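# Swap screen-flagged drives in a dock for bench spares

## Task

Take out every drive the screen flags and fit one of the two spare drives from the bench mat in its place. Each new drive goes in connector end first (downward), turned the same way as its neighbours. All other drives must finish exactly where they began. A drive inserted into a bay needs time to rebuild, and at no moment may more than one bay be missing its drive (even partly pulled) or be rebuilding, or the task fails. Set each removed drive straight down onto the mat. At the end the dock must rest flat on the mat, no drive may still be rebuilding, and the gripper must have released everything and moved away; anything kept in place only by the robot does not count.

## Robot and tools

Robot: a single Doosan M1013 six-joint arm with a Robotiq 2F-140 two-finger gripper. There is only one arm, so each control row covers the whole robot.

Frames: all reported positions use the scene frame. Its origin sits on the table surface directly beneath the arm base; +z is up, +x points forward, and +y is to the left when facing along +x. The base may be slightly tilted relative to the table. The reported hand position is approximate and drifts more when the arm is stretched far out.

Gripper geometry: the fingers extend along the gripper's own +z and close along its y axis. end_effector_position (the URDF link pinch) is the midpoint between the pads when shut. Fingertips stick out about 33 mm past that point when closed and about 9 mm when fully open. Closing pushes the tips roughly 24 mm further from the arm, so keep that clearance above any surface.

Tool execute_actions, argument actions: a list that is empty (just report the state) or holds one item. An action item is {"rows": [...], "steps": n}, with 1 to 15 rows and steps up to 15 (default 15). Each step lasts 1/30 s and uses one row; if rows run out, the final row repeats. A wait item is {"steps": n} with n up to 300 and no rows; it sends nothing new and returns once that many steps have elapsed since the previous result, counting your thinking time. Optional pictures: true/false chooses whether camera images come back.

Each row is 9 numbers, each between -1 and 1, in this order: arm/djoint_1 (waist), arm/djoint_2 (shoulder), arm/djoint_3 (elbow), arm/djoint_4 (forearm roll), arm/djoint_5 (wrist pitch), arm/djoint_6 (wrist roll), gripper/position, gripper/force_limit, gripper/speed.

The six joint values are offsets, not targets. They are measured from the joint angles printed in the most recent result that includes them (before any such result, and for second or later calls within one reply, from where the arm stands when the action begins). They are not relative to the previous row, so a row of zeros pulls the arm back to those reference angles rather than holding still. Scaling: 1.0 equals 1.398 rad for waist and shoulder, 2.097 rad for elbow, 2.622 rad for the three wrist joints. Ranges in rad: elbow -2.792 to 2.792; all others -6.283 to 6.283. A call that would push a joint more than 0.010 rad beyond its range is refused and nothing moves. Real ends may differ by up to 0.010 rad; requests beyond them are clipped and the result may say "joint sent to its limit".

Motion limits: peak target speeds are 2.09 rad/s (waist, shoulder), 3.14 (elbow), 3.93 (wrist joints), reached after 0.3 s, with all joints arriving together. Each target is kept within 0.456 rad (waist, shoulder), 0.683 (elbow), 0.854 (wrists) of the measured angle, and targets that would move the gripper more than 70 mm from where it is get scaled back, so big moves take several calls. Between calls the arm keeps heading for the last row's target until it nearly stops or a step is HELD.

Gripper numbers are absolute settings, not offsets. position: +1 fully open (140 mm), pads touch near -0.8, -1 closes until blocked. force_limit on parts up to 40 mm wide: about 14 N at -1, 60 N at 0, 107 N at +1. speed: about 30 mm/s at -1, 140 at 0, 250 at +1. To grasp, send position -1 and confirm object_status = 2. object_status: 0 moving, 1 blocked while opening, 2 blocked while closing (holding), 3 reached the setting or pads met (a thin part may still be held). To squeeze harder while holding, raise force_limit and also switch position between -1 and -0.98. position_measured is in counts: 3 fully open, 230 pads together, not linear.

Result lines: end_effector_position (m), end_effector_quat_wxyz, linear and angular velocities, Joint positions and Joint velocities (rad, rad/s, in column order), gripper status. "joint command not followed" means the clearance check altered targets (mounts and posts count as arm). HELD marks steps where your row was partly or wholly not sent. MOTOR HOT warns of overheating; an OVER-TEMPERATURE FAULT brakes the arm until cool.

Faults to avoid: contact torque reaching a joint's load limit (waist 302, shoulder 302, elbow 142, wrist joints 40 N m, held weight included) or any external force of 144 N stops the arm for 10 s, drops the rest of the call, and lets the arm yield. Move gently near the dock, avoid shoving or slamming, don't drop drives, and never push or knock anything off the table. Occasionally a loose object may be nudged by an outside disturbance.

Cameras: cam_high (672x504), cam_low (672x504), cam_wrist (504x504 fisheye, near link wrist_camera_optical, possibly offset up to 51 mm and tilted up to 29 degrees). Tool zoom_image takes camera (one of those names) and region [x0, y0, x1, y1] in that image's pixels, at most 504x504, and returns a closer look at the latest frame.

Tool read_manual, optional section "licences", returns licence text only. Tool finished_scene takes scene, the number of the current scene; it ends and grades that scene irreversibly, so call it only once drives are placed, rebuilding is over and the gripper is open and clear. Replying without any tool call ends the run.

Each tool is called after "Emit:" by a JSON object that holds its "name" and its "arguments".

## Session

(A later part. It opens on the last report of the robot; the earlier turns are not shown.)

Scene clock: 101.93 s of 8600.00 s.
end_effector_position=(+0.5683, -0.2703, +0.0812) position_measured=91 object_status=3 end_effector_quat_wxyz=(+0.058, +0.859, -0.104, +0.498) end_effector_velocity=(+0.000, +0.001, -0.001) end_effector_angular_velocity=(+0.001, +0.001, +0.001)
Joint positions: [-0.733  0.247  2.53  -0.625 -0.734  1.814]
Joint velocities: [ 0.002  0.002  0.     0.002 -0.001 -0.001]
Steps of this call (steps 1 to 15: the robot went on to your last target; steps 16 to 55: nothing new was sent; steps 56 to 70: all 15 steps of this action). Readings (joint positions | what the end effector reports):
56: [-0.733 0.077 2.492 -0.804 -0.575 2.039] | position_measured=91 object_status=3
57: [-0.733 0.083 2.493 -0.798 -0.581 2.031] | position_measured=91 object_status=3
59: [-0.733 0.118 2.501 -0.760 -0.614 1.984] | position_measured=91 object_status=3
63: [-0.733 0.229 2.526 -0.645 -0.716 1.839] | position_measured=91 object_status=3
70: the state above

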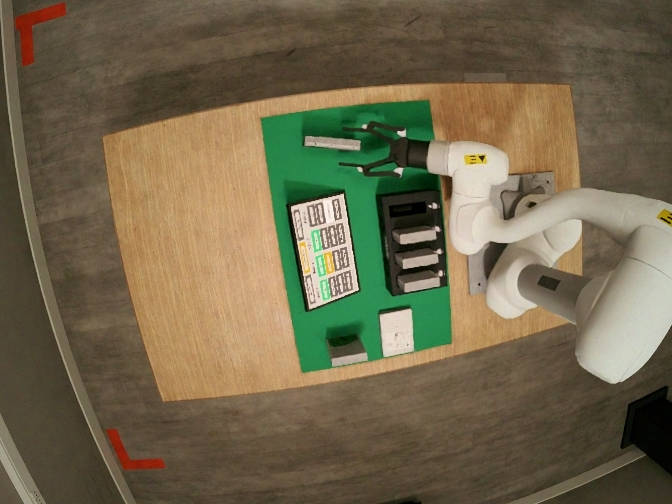

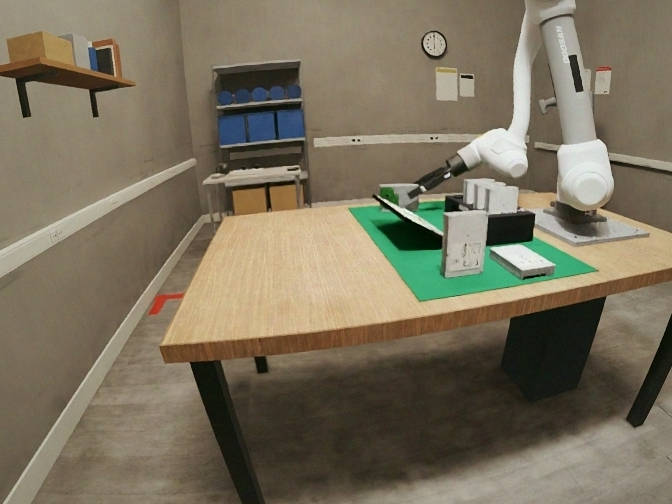

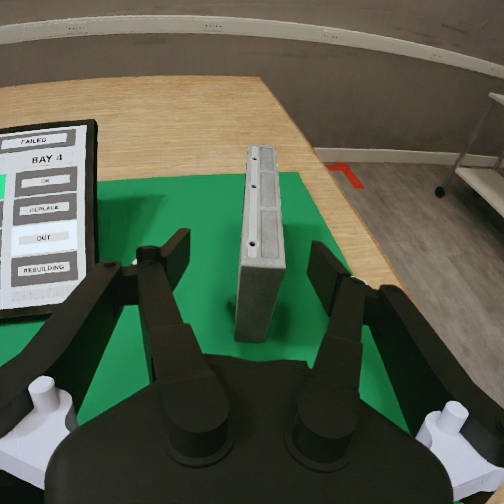

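Emit:
{"name": "execute_actions", "arguments": {"actions": [{"rows":[[-0.0058,0,0,0,0,0,0.3,0.8,0],[-0.0058,0,0,0,0,0,0.3,0.8,0],[-0.0058,0,0,0,0,0,0.3,0.8,0],[-0.0058,0,0,0,0,0,-1,0.8,0]],"steps":15}], "pictures": false}}

Emit:
{"name": "execute_actions", "arguments": {"actions": [{"steps":15}], "pictures": false}}

Emit:
{"name": "execute_actions", "arguments": {"actions": [{"rows":[[0,-0.536,-0.1366,0,0,0,-1,0.8,0]],"steps":15}], "pictures": false}}

Emit:
{"name": "execute_actions", "arguments": {"actions": [{"steps":35}], "pictures": false}}

Emit:
{"name": "execute_actions", "arguments": {"actions": [{"rows":[[0.1702,0,0,0.3513,0.6428,0.8717,-1,0.8,0]],"steps":15}], "pictures": false}}

Emit:
{"name": "execute_actions", "arguments": {"actions": [{"steps":35}]}}

Scene clock: 133.10 s of 8600.00 s.
end_effector_position=(+0.5661, -0.2748, +0.0812) position_measured=172 object_status=0 end_effector_quat_wxyz=(+0.060, +0.858, -0.107, +0.498) end_effector_velocity=(-0.000, -0.000, +0.000) end_effector_angular_velocity=(-0.000, +0.000, -0.000)
Joint positions: [-0.741  0.247  2.53  -0.625 -0.734  1.814]
Joint velocities: [-0.001 -0.    -0.    -0.     0.     0.   ]
Steps of this call (steps 1 to 15: the robot went on to your last target; steps 16 to 920: nothing new was sent; steps 921 to 935: all 15 steps of this action). Readings (joint positions | what the end effector reports):
921: [-0.734 0.247 2.530 -0.625 -0.734 1.814] | position_measured=91 object_status=3
922: [-0.737 0.247 2.530 -0.625 -0.734 1.814] | position_measured=91 object_status=3
924: [-0.741 0.247 2.530 -0.625 -0.734 1.814] | position_measured=91 object_status=0
928: [-0.741 0.247 2.530 -0.625 -0.734 1.814] | position_measured=119 object_status=0
935: the state above

Scene clock: 133.60 s of 8600.00 s.
end_effector_position=(+0.5661, -0.2749, +0.0812) position_measured=196 object_status=2 end_effector_quat_wxyz=(+0.060, +0.858, -0.107, +0.498) end_effector_velocity=(+0.000, +0.000, +0.000) end_effector_angular_velocity=(+0.000, -0.000, +0.001)
Joint positions: [-0.741  0.247  2.53  -0.625 -0.734  1.814]
Joint velocities: [ 0.     0.    -0.    -0.001 -0.     0.001]
Steps of this call (steps 1 to 15: the robot went on to your last target). Readings (joint positions | what the end effector reports):
1: [-0.741 0.247 2.530 -0.625 -0.734 1.814] | position_measured=180 object_status=0
2: [-0.741 0.247 2.530 -0.625 -0.734 1.814] | position_measured=188 object_status=0
4: [-0.741 0.247 2.530 -0.625 -0.734 1.814] | position_measured=196 object_status=0
8: [-0.741 0.247 2.530 -0.625 -0.734 1.814] | position_measured=196 object_status=0
15: the state above
The arm was judged still, so your last target was given up. Only a new action makes it travel on or press farther. Fingers that are still opening or closing keep moving.

Scene clock: 134.10 s of 8600.00 s.
end_effector_position=(+0.6160, -0.3199, +0.3142) position_measured=196 object_status=2 end_effector_quat_wxyz=(+0.149, +0.766, -0.054, +0.623) end_effector_velocity=(+0.012, -0.014, +0.537) end_effector_angular_velocity=(-0.521, -0.599, -0.003)
Joint positions: [-0.741 -0.001  2.404 -0.625 -0.734  1.814]
Joint velocities: [-0.    -0.576 -0.218 -0.001 -0.     0.001]
Steps of this call (steps 1 to 15: all 15 steps of this action). Readings (joint positions | what the end effector reports):
1: [-0.741 0.246 2.530 -0.625 -0.734 1.814] | position_measured=196 object_status=2
2: [-0.741 0.240 2.527 -0.625 -0.734 1.814] | position_measured=196 object_status=2
4: [-0.741 0.207 2.505 -0.625 -0.734 1.814] | position_measured=196 object_status=2
8: [-0.741 0.132 2.463 -0.625 -0.734 1.814] | position_measured=196 object_status=2
15: the state above

Scene clock: 135.27 s of 8600.00 s.
end_effector_position=(+0.5017, -0.2231, +0.7530) position_measured=196 object_status=2 end_effector_quat_wxyz=(+0.293, +0.540, +0.044, +0.788) end_effector_velocity=(-0.000, +0.000, +0.002) end_effector_angular_velocity=(-0.001, -0.002, -0.001)
Joint positions: [-0.741 -0.502  2.244 -0.625 -0.734  1.814]
Joint velocities: [ 0.    -0.001 -0.003  0.     0.002 -0.   ]
Steps of this call (steps 1 to 35: the robot went on to your last target). Readings (joint positions | what the end effector reports):
1: [-0.741 -0.021 2.397 -0.625 -0.734 1.814] | position_measured=196 object_status=2
2: [-0.741 -0.040 2.390 -0.625 -0.734 1.814] | position_measured=196 object_status=2
4: [-0.741 -0.080 2.377 -0.625 -0.734 1.814] | position_measured=196 object_status=2
8: [-0.741 -0.159 2.352 -0.625 -0.734 1.814] | position_measured=196 object_status=2
35: the state above

Scene clock: 135.77 s of 8600.00 s.
end_effector_position=(+0.5056, -0.2893, +0.5822) position_measured=196 object_status=2 end_effector_quat_wxyz=(-0.083, +0.569, -0.476, +0.665) end_effector_velocity=(-0.018, +0.073, -0.476) end_effector_angular_velocity=(+2.585, +0.048, -0.209)
Joint positions: [-0.603 -0.502  2.244 -0.095 -0.067  2.481]
Joint velocities: [0.189 0.    0.    0.734 1.449 1.445]
Steps of this call (steps 1 to 15: all 15 steps of this action). Readings (joint positions | what the end effector reports):
1: [-0.741 -0.502 2.244 -0.624 -0.733 1.815] | position_measured=196 object_status=2
2: [-0.738 -0.502 2.244 -0.612 -0.720 1.828] | position_measured=196 object_status=2
4: [-0.720 -0.502 2.244 -0.545 -0.654 1.894] | position_measured=196 object_status=2
8: [-0.663 -0.502 2.244 -0.329 -0.425 2.123] | position_measured=196 object_status=2
15: the state above

Scene clock: 136.93 s of 8600.00 s.
end_effector_position=(+0.4047, -0.0837, +0.3289) position_measured=196 object_status=2 end_effector_quat_wxyz=(+0.261, -0.008, +0.965, +0.003) end_effector_velocity=(+0.000, +0.001, +0.000) end_effector_angular_velocity=(+0.003, -0.001, -0.001)
Joint positions: [-0.504 -0.502  2.244  0.296  0.951  4.099]
Joint velocities: [ 0.     0.    -0.     0.002  0.     0.001]
Steps of this call (steps 1 to 35: the robot went on to your last target). Readings (joint positions | what the end effector reports):
1: [-0.597 -0.502 2.244 -0.071 -0.018 2.530] | position_measured=196 object_status=2
2: [-0.591 -0.502 2.244 -0.048 0.031 2.579] | position_measured=196 object_status=2
4: [-0.581 -0.502 2.244 -0.008 0.128 2.676] | position_measured=196 object_status=2
8: [-0.563 -0.502 2.244 0.061 0.315 2.876] | position_measured=196 object_status=2
35: the state above

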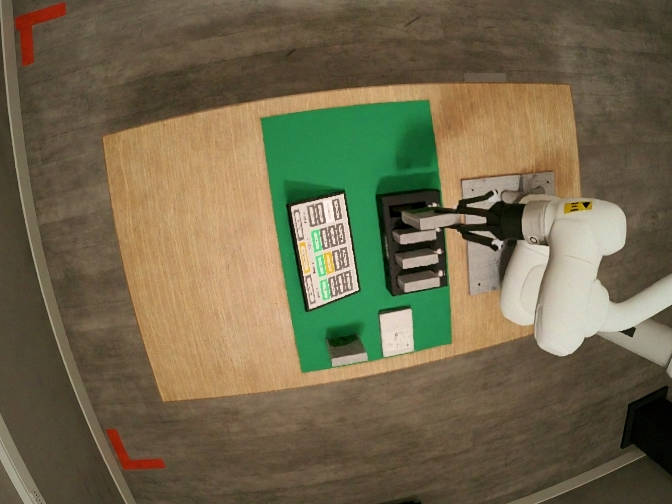

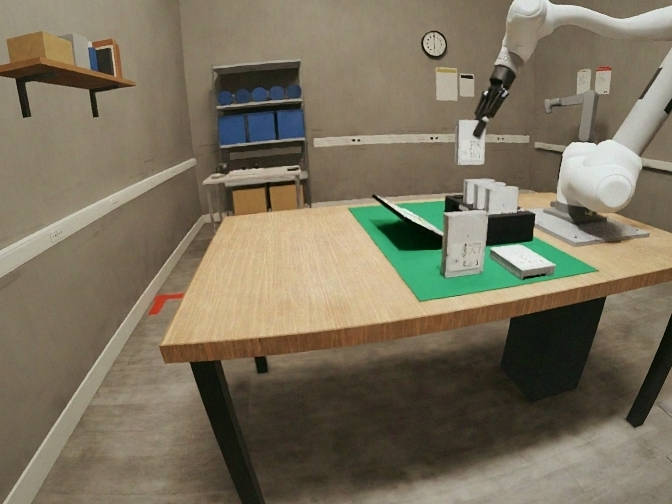

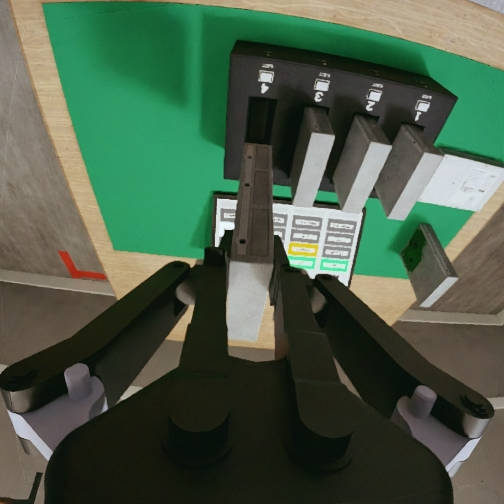

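Emit:
{"name": "execute_actions", "arguments": {"actions": [{"rows":[[0,0.0406,0.0716,0.022,-0.0748,-0.0334,-1,0.8,0]],"steps":15}], "pictures": false}}

Emit:
{"name": "execute_actions", "arguments": {"actions": [{"rows":[[0,0.012,0.0128,0.007,-0.0155,-0.009,-1,0.8,0]],"steps":12}]}}

Emit:
{"name": "zoom_image", "arguments": {"camera": "cam_wrist", "region": [190,70,350,230]}}

Emit:
{"name": "zoom_image", "arguments": {"camera": "cam_high", "region": [365,170,485,260]}}

Scene clock: 142.73 s of 8600.00 s.
end_effector_position=(+0.4052, -0.0835, +0.2338) position_measured=196 object_status=2 end_effector_quat_wxyz=(+0.261, -0.008, +0.965, +0.003) end_effector_velocity=(+0.000, +0.000, +0.000) end_effector_angular_velocity=(-0.001, +0.000, +0.002)
Joint positions: [-0.503 -0.446  2.394  0.353  0.755  4.012]
Joint velocities: [ 0.002  0.    -0.    -0.001 -0.001  0.   ]
Steps of this call (steps 1 to 15: the robot went on to your last target; steps 16 to 159: nothing new was sent; steps 160 to 174: all 15 steps of this action). Readings (joint positions | what the end effector reports):
160: [-0.504 -0.502 2.245 0.296 0.950 4.099] | position_measured=196 object_status=2
161: [-0.503 -0.499 2.254 0.300 0.938 4.094] | position_measured=196 object_status=2
163: [-0.503 -0.480 2.303 0.319 0.872 4.064] | position_measured=196 object_status=2
167: [-0.503 -0.447 2.390 0.352 0.761 4.014] | position_measured=196 object_status=2
174: the state above

Scene clock: 143.13 s of 8600.00 s.
end_effector_position=(+0.4053, -0.0832, +0.2159) position_measured=196 object_status=2 end_effector_quat_wxyz=(+0.261, -0.008, +0.965, +0.003) end_effector_velocity=(+0.000, -0.000, +0.000) end_effector_angular_velocity=(-0.000, -0.001, -0.000)
Joint positions: [-0.503 -0.429  2.421  0.372  0.714  3.988]
Joint velocities: [ 0.     0.    -0.001  0.    -0.001 -0.   ]
Steps of this call (steps 1 to 12: all 12 steps of this action). Readings (joint positions | what the end effector reports):
1: [-0.503 -0.445 2.395 0.354 0.753 4.011] | position_measured=196 object_status=2
2: [-0.503 -0.441 2.402 0.360 0.742 4.004] | position_measured=196 object_status=2
4: [-0.503 -0.431 2.418 0.370 0.719 3.991] | position_measured=196 object_status=2
8: [-0.503 -0.429 2.421 0.372 0.714 3.988] | position_measured=196 object_status=2
12: the state above

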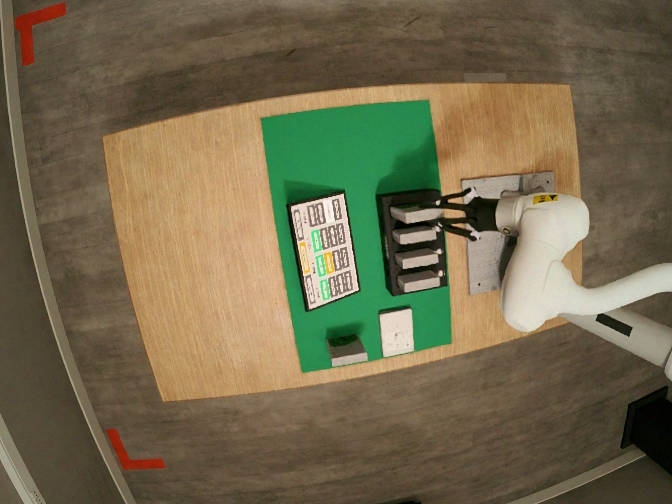

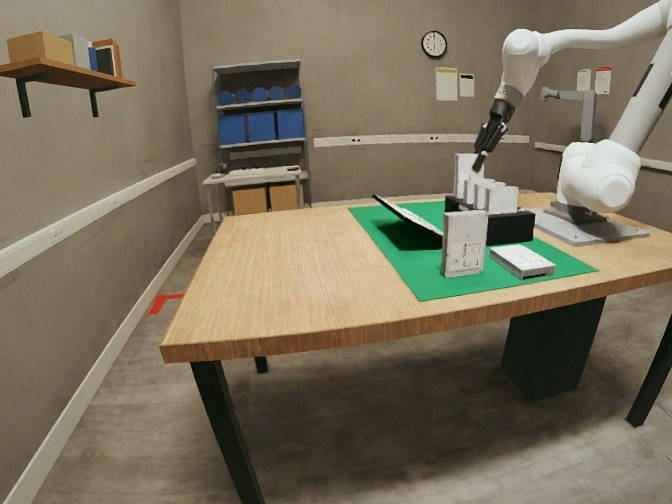

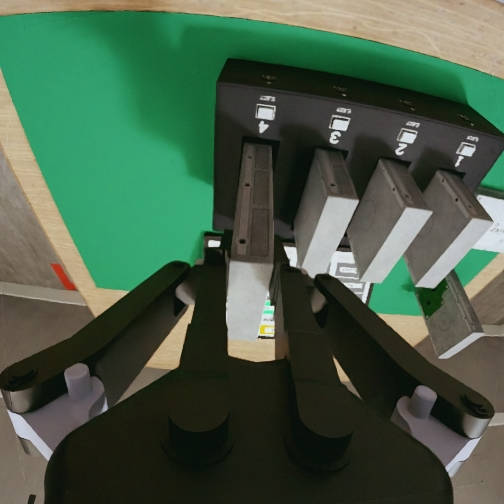

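Region (190, 70, 350, 230) of cam_wrist's 504x504 image, scaled by 3.150, with more detail than that image has.

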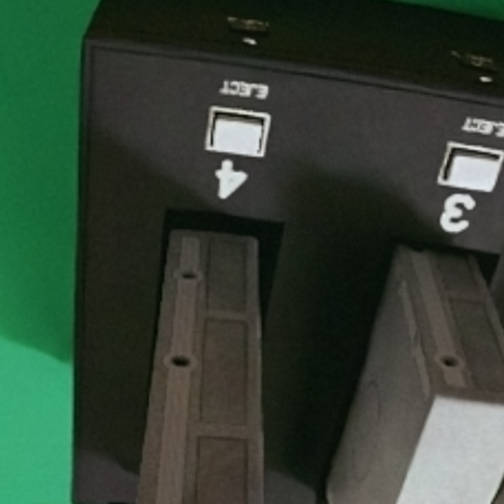

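Region (365, 170, 485, 260) of cam_high's 672x504 image, scaled by 4.200, with more detail than that image has; it fills the top 378 rows of this view, and the rest is white.

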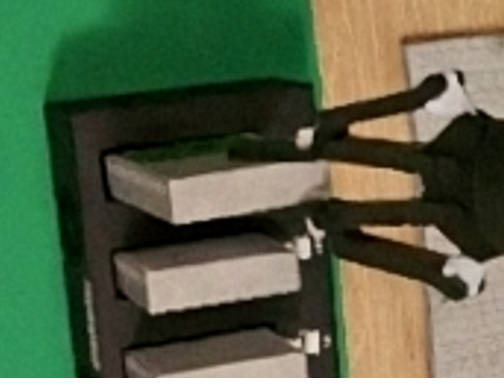

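Emit:
{"name": "execute_actions", "arguments": {"actions": [{"rows":[[0.005,0,0,0,0,0.003,-1,0.8,0]],"steps":12}]}}

Emit:
{"name": "execute_actions", "arguments": {"actions": [{"rows":[[0,0.008,0.007,0.0045,-0.009,-0.006,-1,0.8,0]],"steps":15}]}}

Scene clock: 162.17 s of 8600.00 s.
end_effector_position=(+0.4059, -0.0804, +0.2159) position_measured=196 object_status=2 end_effector_quat_wxyz=(+0.261, -0.007, +0.965, +0.005) end_effector_velocity=(-0.001, +0.000, -0.001) end_effector_angular_velocity=(+0.001, +0.001, -0.001)
Joint positions: [-0.497 -0.429  2.421  0.372  0.714  3.996]
Joint velocities: [-0.    -0.     0.001 -0.     0.     0.001]
Steps of this call (steps 1 to 15: the robot went on to your last target; steps 16 to 559: nothing new was sent; steps 560 to 571: all 12 steps of this action). Readings (joint positions | what the end effector reports):
560: [-0.503 -0.429 2.421 0.372 0.714 3.988] | position_measured=196 object_status=2
561: [-0.500 -0.429 2.421 0.372 0.714 3.992] | position_measured=196 object_status=2
563: [-0.497 -0.429 2.421 0.372 0.714 3.995] | position_measured=196 object_status=2
567: [-0.497 -0.429 2.421 0.372 0.714 3.996] | position_measured=196 object_status=2
571: the state above

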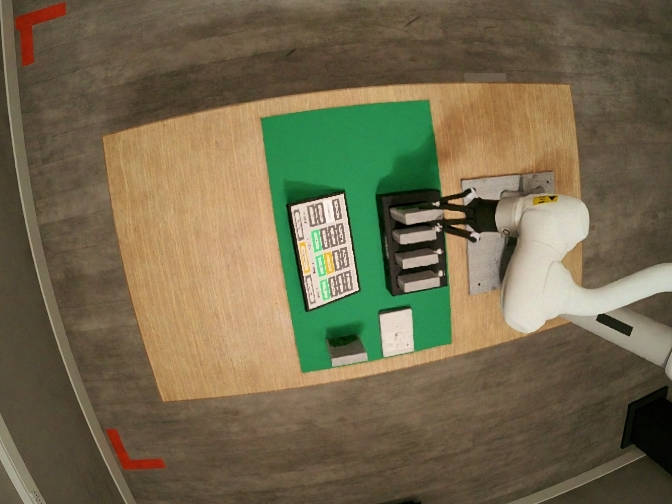

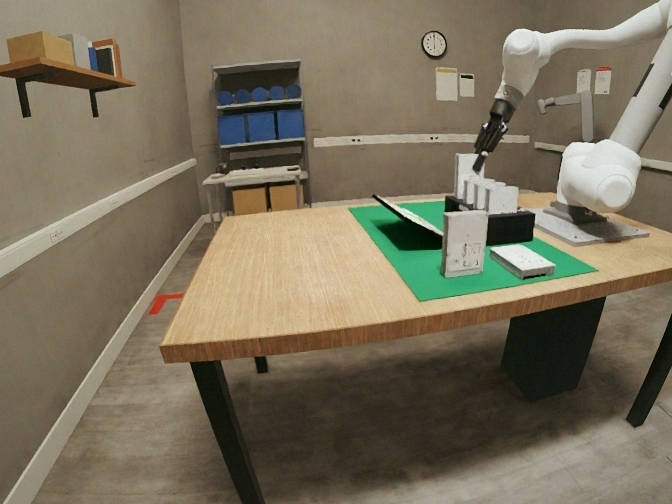

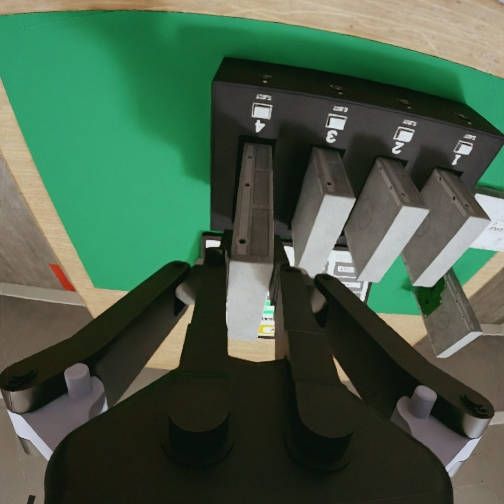

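Scene clock: 162.67 s of 8600.00 s.
end_effector_position=(+0.4061, -0.0803, +0.2056) position_measured=196 object_status=2 end_effector_quat_wxyz=(+0.261, -0.008, +0.965, +0.005) end_effector_velocity=(+0.001, -0.001, +0.001) end_effector_angular_velocity=(+0.002, -0.002, -0.004)
Joint positions: [-0.496 -0.418  2.435  0.384  0.691  3.98 ]
Joint velocities: [-0.002  0.    -0.002  0.002  0.     0.001]
Steps of this call (steps 1 to 15: all 15 steps of this action). Readings (joint positions | what the end effector reports):
1: [-0.497 -0.428 2.421 0.373 0.713 3.996] | position_measured=196 object_status=2
2: [-0.496 -0.425 2.426 0.377 0.704 3.990] | position_measured=196 object_status=2
4: [-0.496 -0.419 2.434 0.382 0.693 3.982] | position_measured=196 object_status=2
8: [-0.496 -0.418 2.435 0.384 0.691 3.980] | position_measured=196 object_status=2
15: the state above

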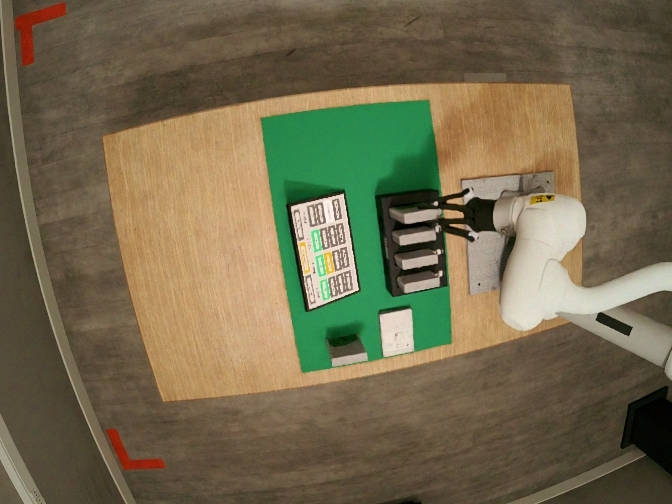

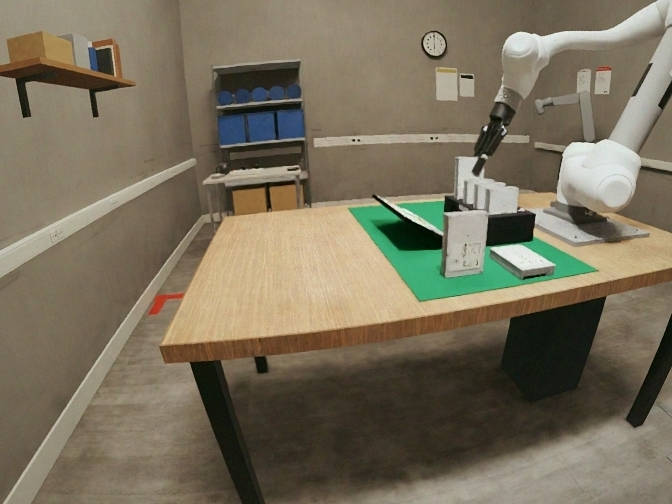

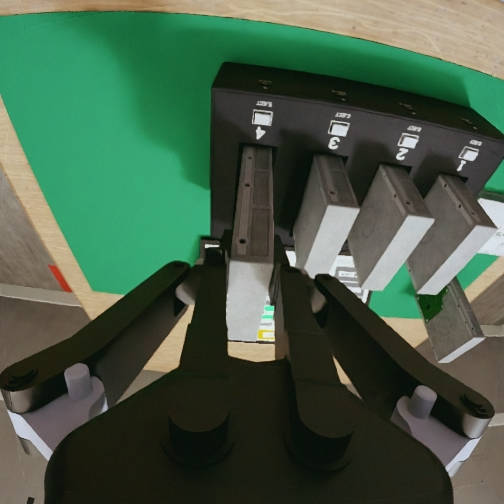

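Emit:
{"name": "zoom_image", "arguments": {"camera": "cam_wrist", "region": [200,90,380,270]}}

Emit:
{"name": "execute_actions", "arguments": {"actions": [{"rows":[[0,0.004,0.004,0.002,-0.004,-0.003,-1,0.8,0],[0,0.008,0.007,0.0045,-0.009,-0.006,-1,0.8,0],[0,0.013,0.011,0.007,-0.014,-0.009,-1,0.8,0],[0,0.018,0.015,0.010,-0.020,-0.013,-1,0.8,0]],"steps":15}]}}

Region (200, 90, 380, 270) of cam_wrist's 504x504 image, scaled by 2.800, with more detail than that image has.

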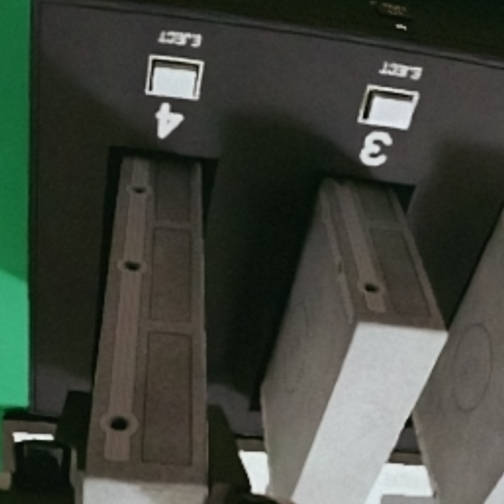

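Scene clock: 166.50 s of 8600.00 s.
end_effector_position=(+0.4059, -0.0805, +0.1835) position_measured=196 object_status=2 end_effector_quat_wxyz=(+0.261, -0.008, +0.965, +0.005) end_effector_velocity=(+0.000, +0.000, +0.000) end_effector_angular_velocity=(+0.001, -0.000, -0.000)
Joint positions: [-0.497 -0.393  2.467  0.41   0.638  3.946]
Joint velocities: [ 0.     0.    -0.     0.001 -0.     0.   ]
Steps of this call (steps 1 to 15: the robot went on to your last target; steps 16 to 100: nothing new was sent; steps 101 to 115: all 15 steps of this action). Readings (joint positions | what the end effector reports):
101: [-0.497 -0.417 2.436 0.384 0.690 3.979] | position_measured=196 object_status=2
102: [-0.497 -0.415 2.439 0.387 0.684 3.976] | position_measured=196 object_status=2
104: [-0.497 -0.405 2.451 0.396 0.665 3.963] | position_measured=196 object_status=2
108: [-0.497 -0.393 2.466 0.409 0.639 3.947] | position_measured=196 object_status=2
115: the state above

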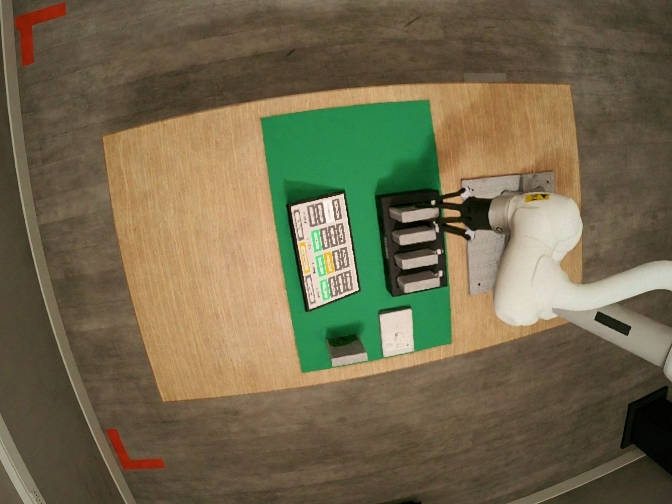

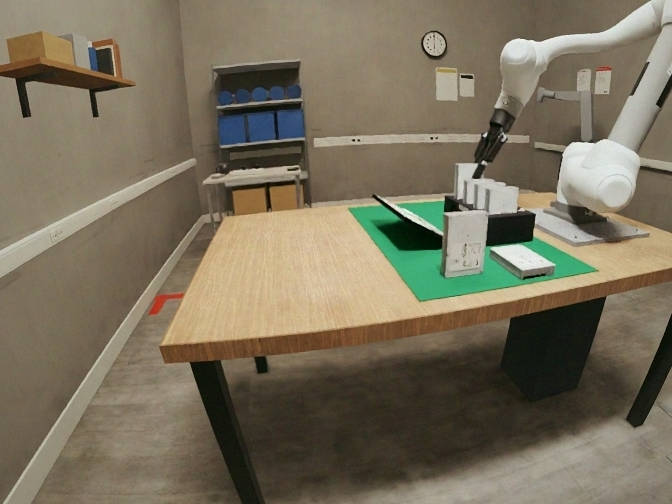

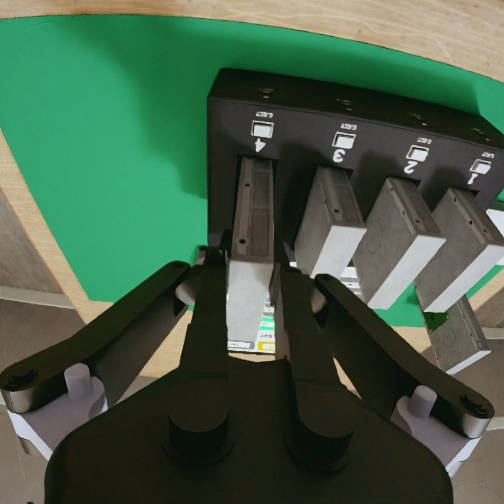

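Emit:
{"name": "execute_actions", "arguments": {"actions": [{"rows":[[0,0.006,0.004,0.004,-0.006,-0.005,-1,0.8,0],[0,0.012,0.009,0.008,-0.012,-0.01,-1,0.8,0],[0,0.018,0.012,0.012,-0.018,-0.015,-1,0.8,0],[0,0.024,0.0165,0.016,-0.024,-0.0195,-1,0.8,0]],"steps":15}]}}

Emit:
{"name": "zoom_image", "arguments": {"camera": "cam_low", "region": [420,130,560,250]}}

Scene clock: 171.87 s of 8600.00 s.
end_effector_position=(+0.4062, -0.0804, +0.1586) position_measured=196 object_status=2 end_effector_quat_wxyz=(+0.261, -0.008, +0.965, +0.005) end_effector_velocity=(-0.001, +0.001, -0.001) end_effector_angular_velocity=(+0.000, +0.002, +0.001)
Joint positions: [-0.496 -0.359  2.501  0.452  0.575  3.895]
Joint velocities: [ 0.     0.     0.002 -0.001 -0.    -0.   ]
Steps of this call (steps 1 to 15: the robot went on to your last target; steps 16 to 146: nothing new was sent; steps 147 to 161: all 15 steps of this action). Readings (joint positions | what the end effector reports):
147: [-0.496 -0.392 2.467 0.411 0.637 3.945] | position_measured=196 object_status=2
148: [-0.496 -0.388 2.471 0.416 0.630 3.939] | position_measured=196 object_status=2
150: [-0.496 -0.375 2.485 0.431 0.606 3.919] | position_measured=196 object_status=2
154: [-0.496 -0.359 2.501 0.451 0.576 3.896] | position_measured=196 object_status=2
161: the state above

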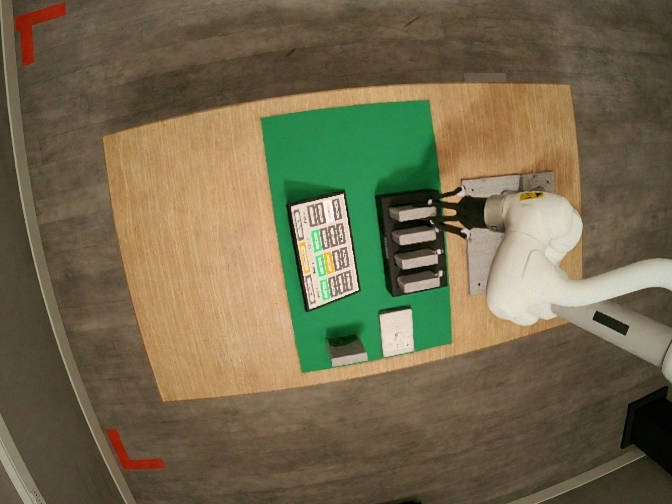

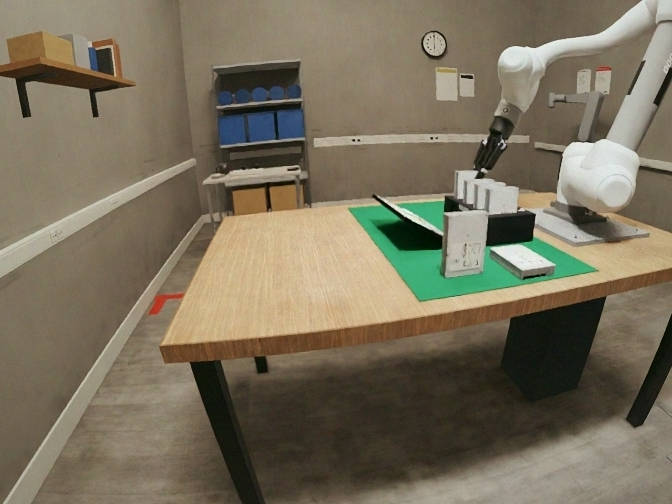

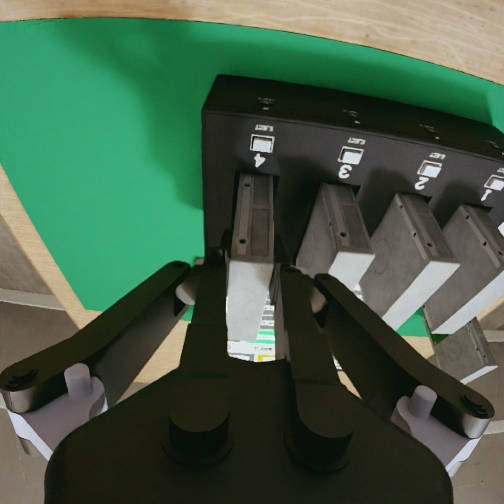

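Region (420, 130, 560, 250) of cam_low's 672x504 image, scaled by 3.600, with more detail than that image has; it fills the top 432 rows of this view, and the rest is white.

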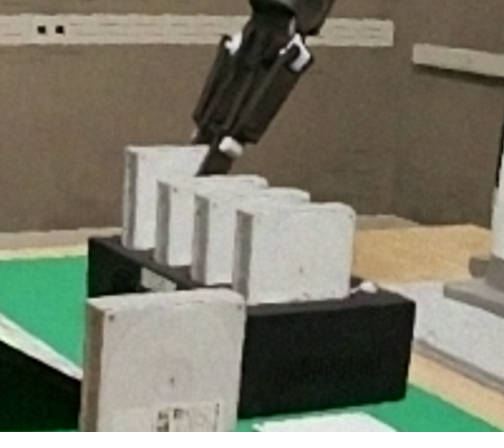

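Emit:
{"name": "execute_actions", "arguments": {"actions": [{"rows":[[0,0.006,0.003,0.004,-0.005,-0.005,-1,0.8,0],[0,0.011,0.006,0.008,-0.01,-0.01,-1,0.8,0],[0,0.017,0.0095,0.012,-0.0145,-0.0155,-1,0.8,0]],"steps":15}]}}

Emit:
{"name": "execute_actions", "arguments": {"actions": [{"rows":[[0,0.005,0.0027,0.0036,-0.0043,-0.0047,-1,0.8,0]],"steps":15}]}}

Scene clock: 175.70 s of 8600.00 s.
end_effector_position=(+0.4063, -0.0803, +0.1432) position_measured=196 object_status=2 end_effector_quat_wxyz=(+0.261, -0.010, +0.965, +0.005) end_effector_velocity=(-0.000, -0.000, -0.000) end_effector_angular_velocity=(-0.001, +0.001, +0.002)
Joint positions: [-0.497 -0.335  2.521  0.483  0.537  3.854]
Joint velocities: [ 0.     0.     0.    -0.001  0.    -0.001]
Steps of this call (steps 1 to 15: the robot went on to your last target; steps 16 to 100: nothing new was sent; steps 101 to 115: all 15 steps of this action). Readings (joint positions | what the end effector reports):
101: [-0.497 -0.358 2.502 0.453 0.574 3.894] | position_measured=196 object_status=2
102: [-0.497 -0.355 2.505 0.458 0.568 3.888] | position_measured=196 object_status=2
104: [-0.497 -0.343 2.514 0.473 0.549 3.868] | position_measured=196 object_status=2
108: [-0.497 -0.335 2.521 0.483 0.538 3.855] | position_measured=196 object_status=2
115: the state above

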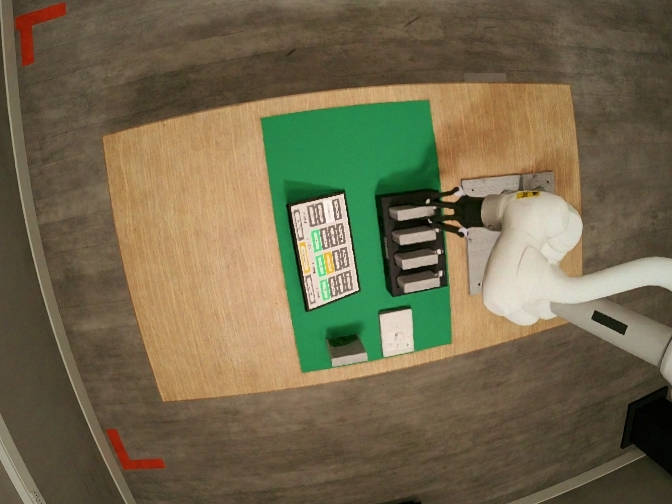

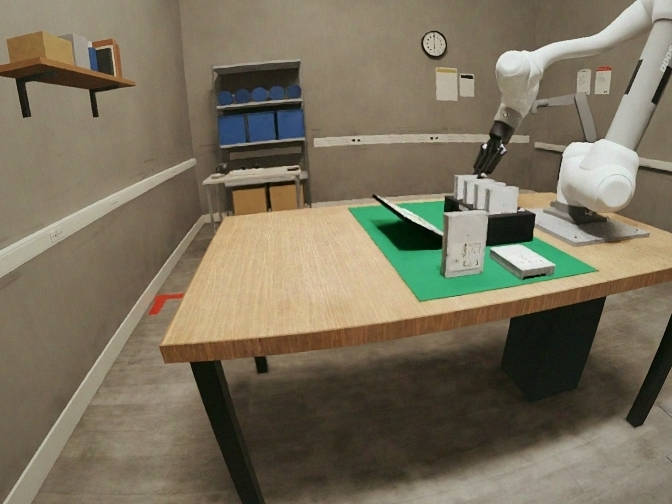

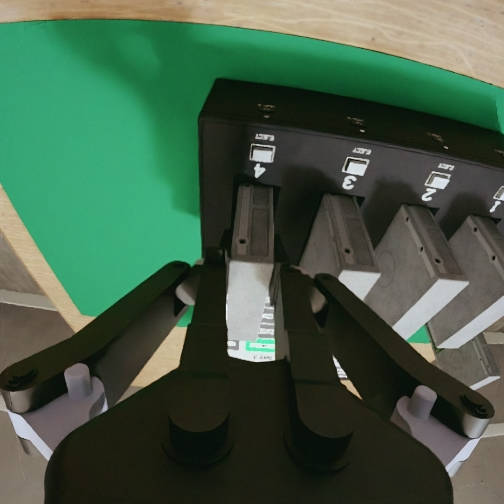

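Scene clock: 176.20 s of 8600.00 s.
end_effector_position=(+0.4063, -0.0804, +0.1390) position_measured=196 object_status=2 end_effector_quat_wxyz=(+0.261, -0.010, +0.965, +0.004) end_effector_velocity=(-0.000, +0.000, -0.001) end_effector_angular_velocity=(+0.000, +0.001, +0.001)
Joint positions: [-0.497 -0.328  2.527  0.493  0.526  3.842]
Joint velocities: [ 0.001  0.     0.001 -0.001 -0.     0.   ]
Steps of this call (steps 1 to 15: all 15 steps of this action). Readings (joint positions | what the end effector reports):
1: [-0.497 -0.335 2.522 0.484 0.536 3.853] | position_measured=196 object_status=2
2: [-0.497 -0.332 2.524 0.488 0.532 3.848] | position_measured=196 object_status=2
4: [-0.497 -0.329 2.526 0.492 0.527 3.843] | position_measured=196 object_status=2
8: [-0.497 -0.328 2.527 0.493 0.526 3.842] | position_measured=196 object_status=2
15: the state above

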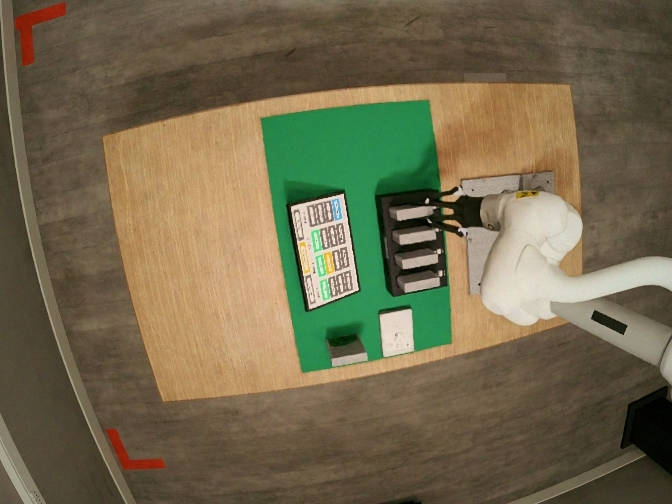

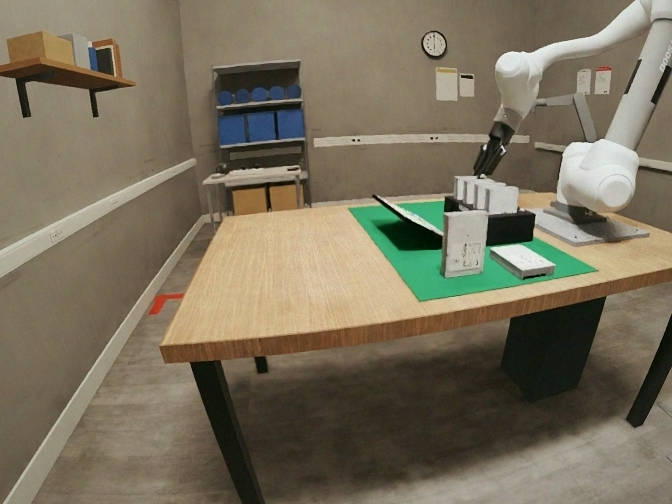

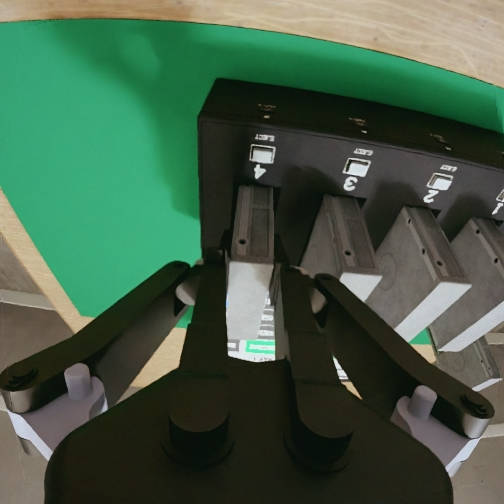

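Emit:
{"name": "execute_actions", "arguments": {"actions": [{"rows":[[0,0.001,0.0005,0.001,-0.001,-0.001,-1,0.8,0],[0,0.001,0.0005,0.001,-0.001,-0.001,-1,0.8,0],[0,0.001,0.0005,0.001,-0.001,-0.001,-1,0.8,0],[0,0.001,0.0005,0.001,-0.001,-0.001,-1,0.8,0],[0,0.001,0.0005,0.001,-0.001,-0.001,-0.4,0.3,0]],"steps":15}], "pictures": false}}

Emit:
{"name": "execute_actions", "arguments": {"actions": [{"rows":[[0,-0.047,-0.029,-0.032,0.043,0.04,-0.4,0.3,0]],"steps":12}], "pictures": false}}

Emit:
{"name": "execute_actions", "arguments": {"actions": [{"rows":[[0,-0.06,-0.07,-0.03,0.08,0.045,-0.4,0.3,0]],"steps":15}]}}

Scene clock: 187.53 s of 8600.00 s.
end_effector_position=(+0.4064, -0.0804, +0.1381) position_measured=179 object_status=0 end_effector_quat_wxyz=(+0.261, -0.010, +0.965, +0.004) end_effector_velocity=(+0.002, -0.001, +0.002) end_effector_angular_velocity=(-0.002, -0.005, -0.002)
Joint positions: [-0.497 -0.327  2.528  0.495  0.523  3.839]
Joint velocities: [-0.    -0.001 -0.003  0.001 -0.002  0.   ]
Steps of this call (steps 1 to 15: the robot went on to your last target; steps 16 to 325: nothing new was sent; steps 326 to 340: all 15 steps of this action). Readings (joint positions | what the end effector reports):
326: [-0.497 -0.328 2.527 0.493 0.526 3.842] | position_measured=196 object_status=2
327: [-0.497 -0.328 2.527 0.494 0.525 3.841] | position_measured=196 object_status=2
329: [-0.497 -0.327 2.528 0.495 0.524 3.840] | position_measured=196 object_status=2
333: [-0.497 -0.326 2.530 0.495 0.524 3.839] | position_measured=180 object_status=0
340: the state above

Scene clock: 187.93 s of 8600.00 s.
end_effector_position=(+0.4063, -0.0806, +0.1835) position_measured=179 object_status=3 end_effector_quat_wxyz=(+0.262, -0.008, +0.965, +0.005) end_effector_velocity=(+0.000, -0.001, +0.001) end_effector_angular_velocity=(-0.002, -0.001, +0.001)
Joint positions: [-0.497 -0.392  2.467  0.411  0.636  3.944]
Joint velocities: [-0.    -0.001 -0.001 -0.001  0.001 -0.   ]
Steps of this call (steps 1 to 12: all 12 steps of this action). Readings (joint positions | what the end effector reports):
1: [-0.497 -0.327 2.528 0.495 0.524 3.840] | position_measured=179 object_status=0
2: [-0.497 -0.333 2.523 0.488 0.533 3.849] | position_measured=179 object_status=0
4: [-0.497 -0.364 2.493 0.448 0.588 3.899] | position_measured=179 object_status=3
8: [-0.497 -0.392 2.468 0.412 0.636 3.944] | position_measured=179 object_status=3
12: the state above

Scene clock: 188.43 s of 8600.00 s.
end_effector_position=(+0.4101, -0.0804, +0.2823) position_measured=179 object_status=3 end_effector_quat_wxyz=(+0.266, -0.006, +0.964, +0.007) end_effector_velocity=(+0.001, -0.001, +0.002) end_effector_angular_velocity=(-0.000, -0.003, -0.003)
Joint positions: [-0.497 -0.476  2.321  0.333  0.846  4.062]
Joint velocities: [-0.003 -0.001 -0.003  0.001  0.001  0.001]
Steps of this call (steps 1 to 15: all 15 steps of this action). Readings (joint positions | what the end effector reports):
1: [-0.497 -0.393 2.466 0.411 0.638 3.945] | position_measured=179 object_status=3
2: [-0.497 -0.398 2.458 0.406 0.650 3.952] | position_measured=179 object_status=3
4: [-0.497 -0.424 2.412 0.382 0.715 3.989] | position_measured=179 object_status=3
8: [-0.497 -0.473 2.326 0.336 0.837 4.057] | position_measured=179 object_status=3
15: the state above

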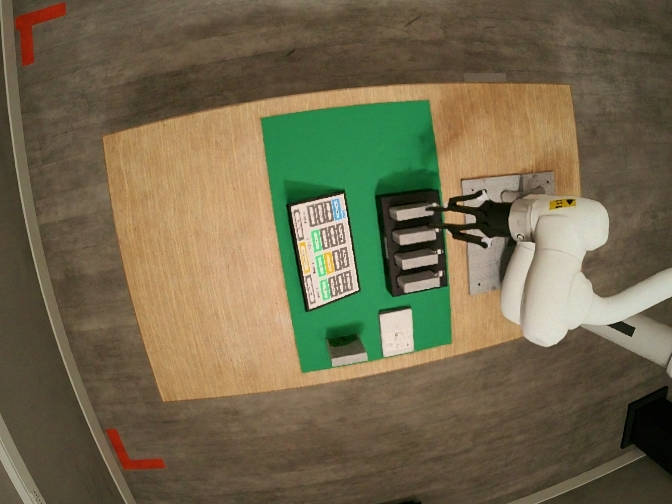

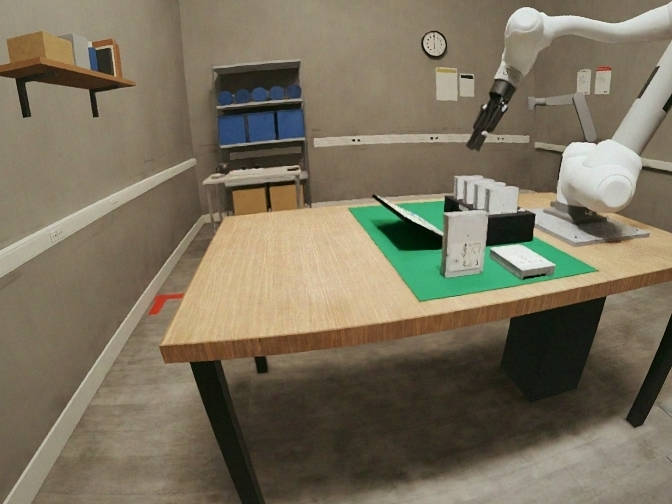

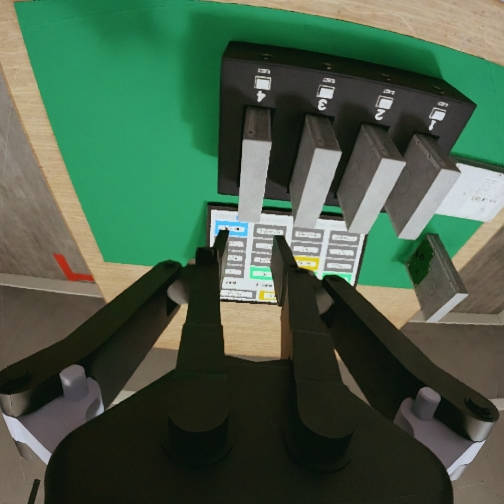

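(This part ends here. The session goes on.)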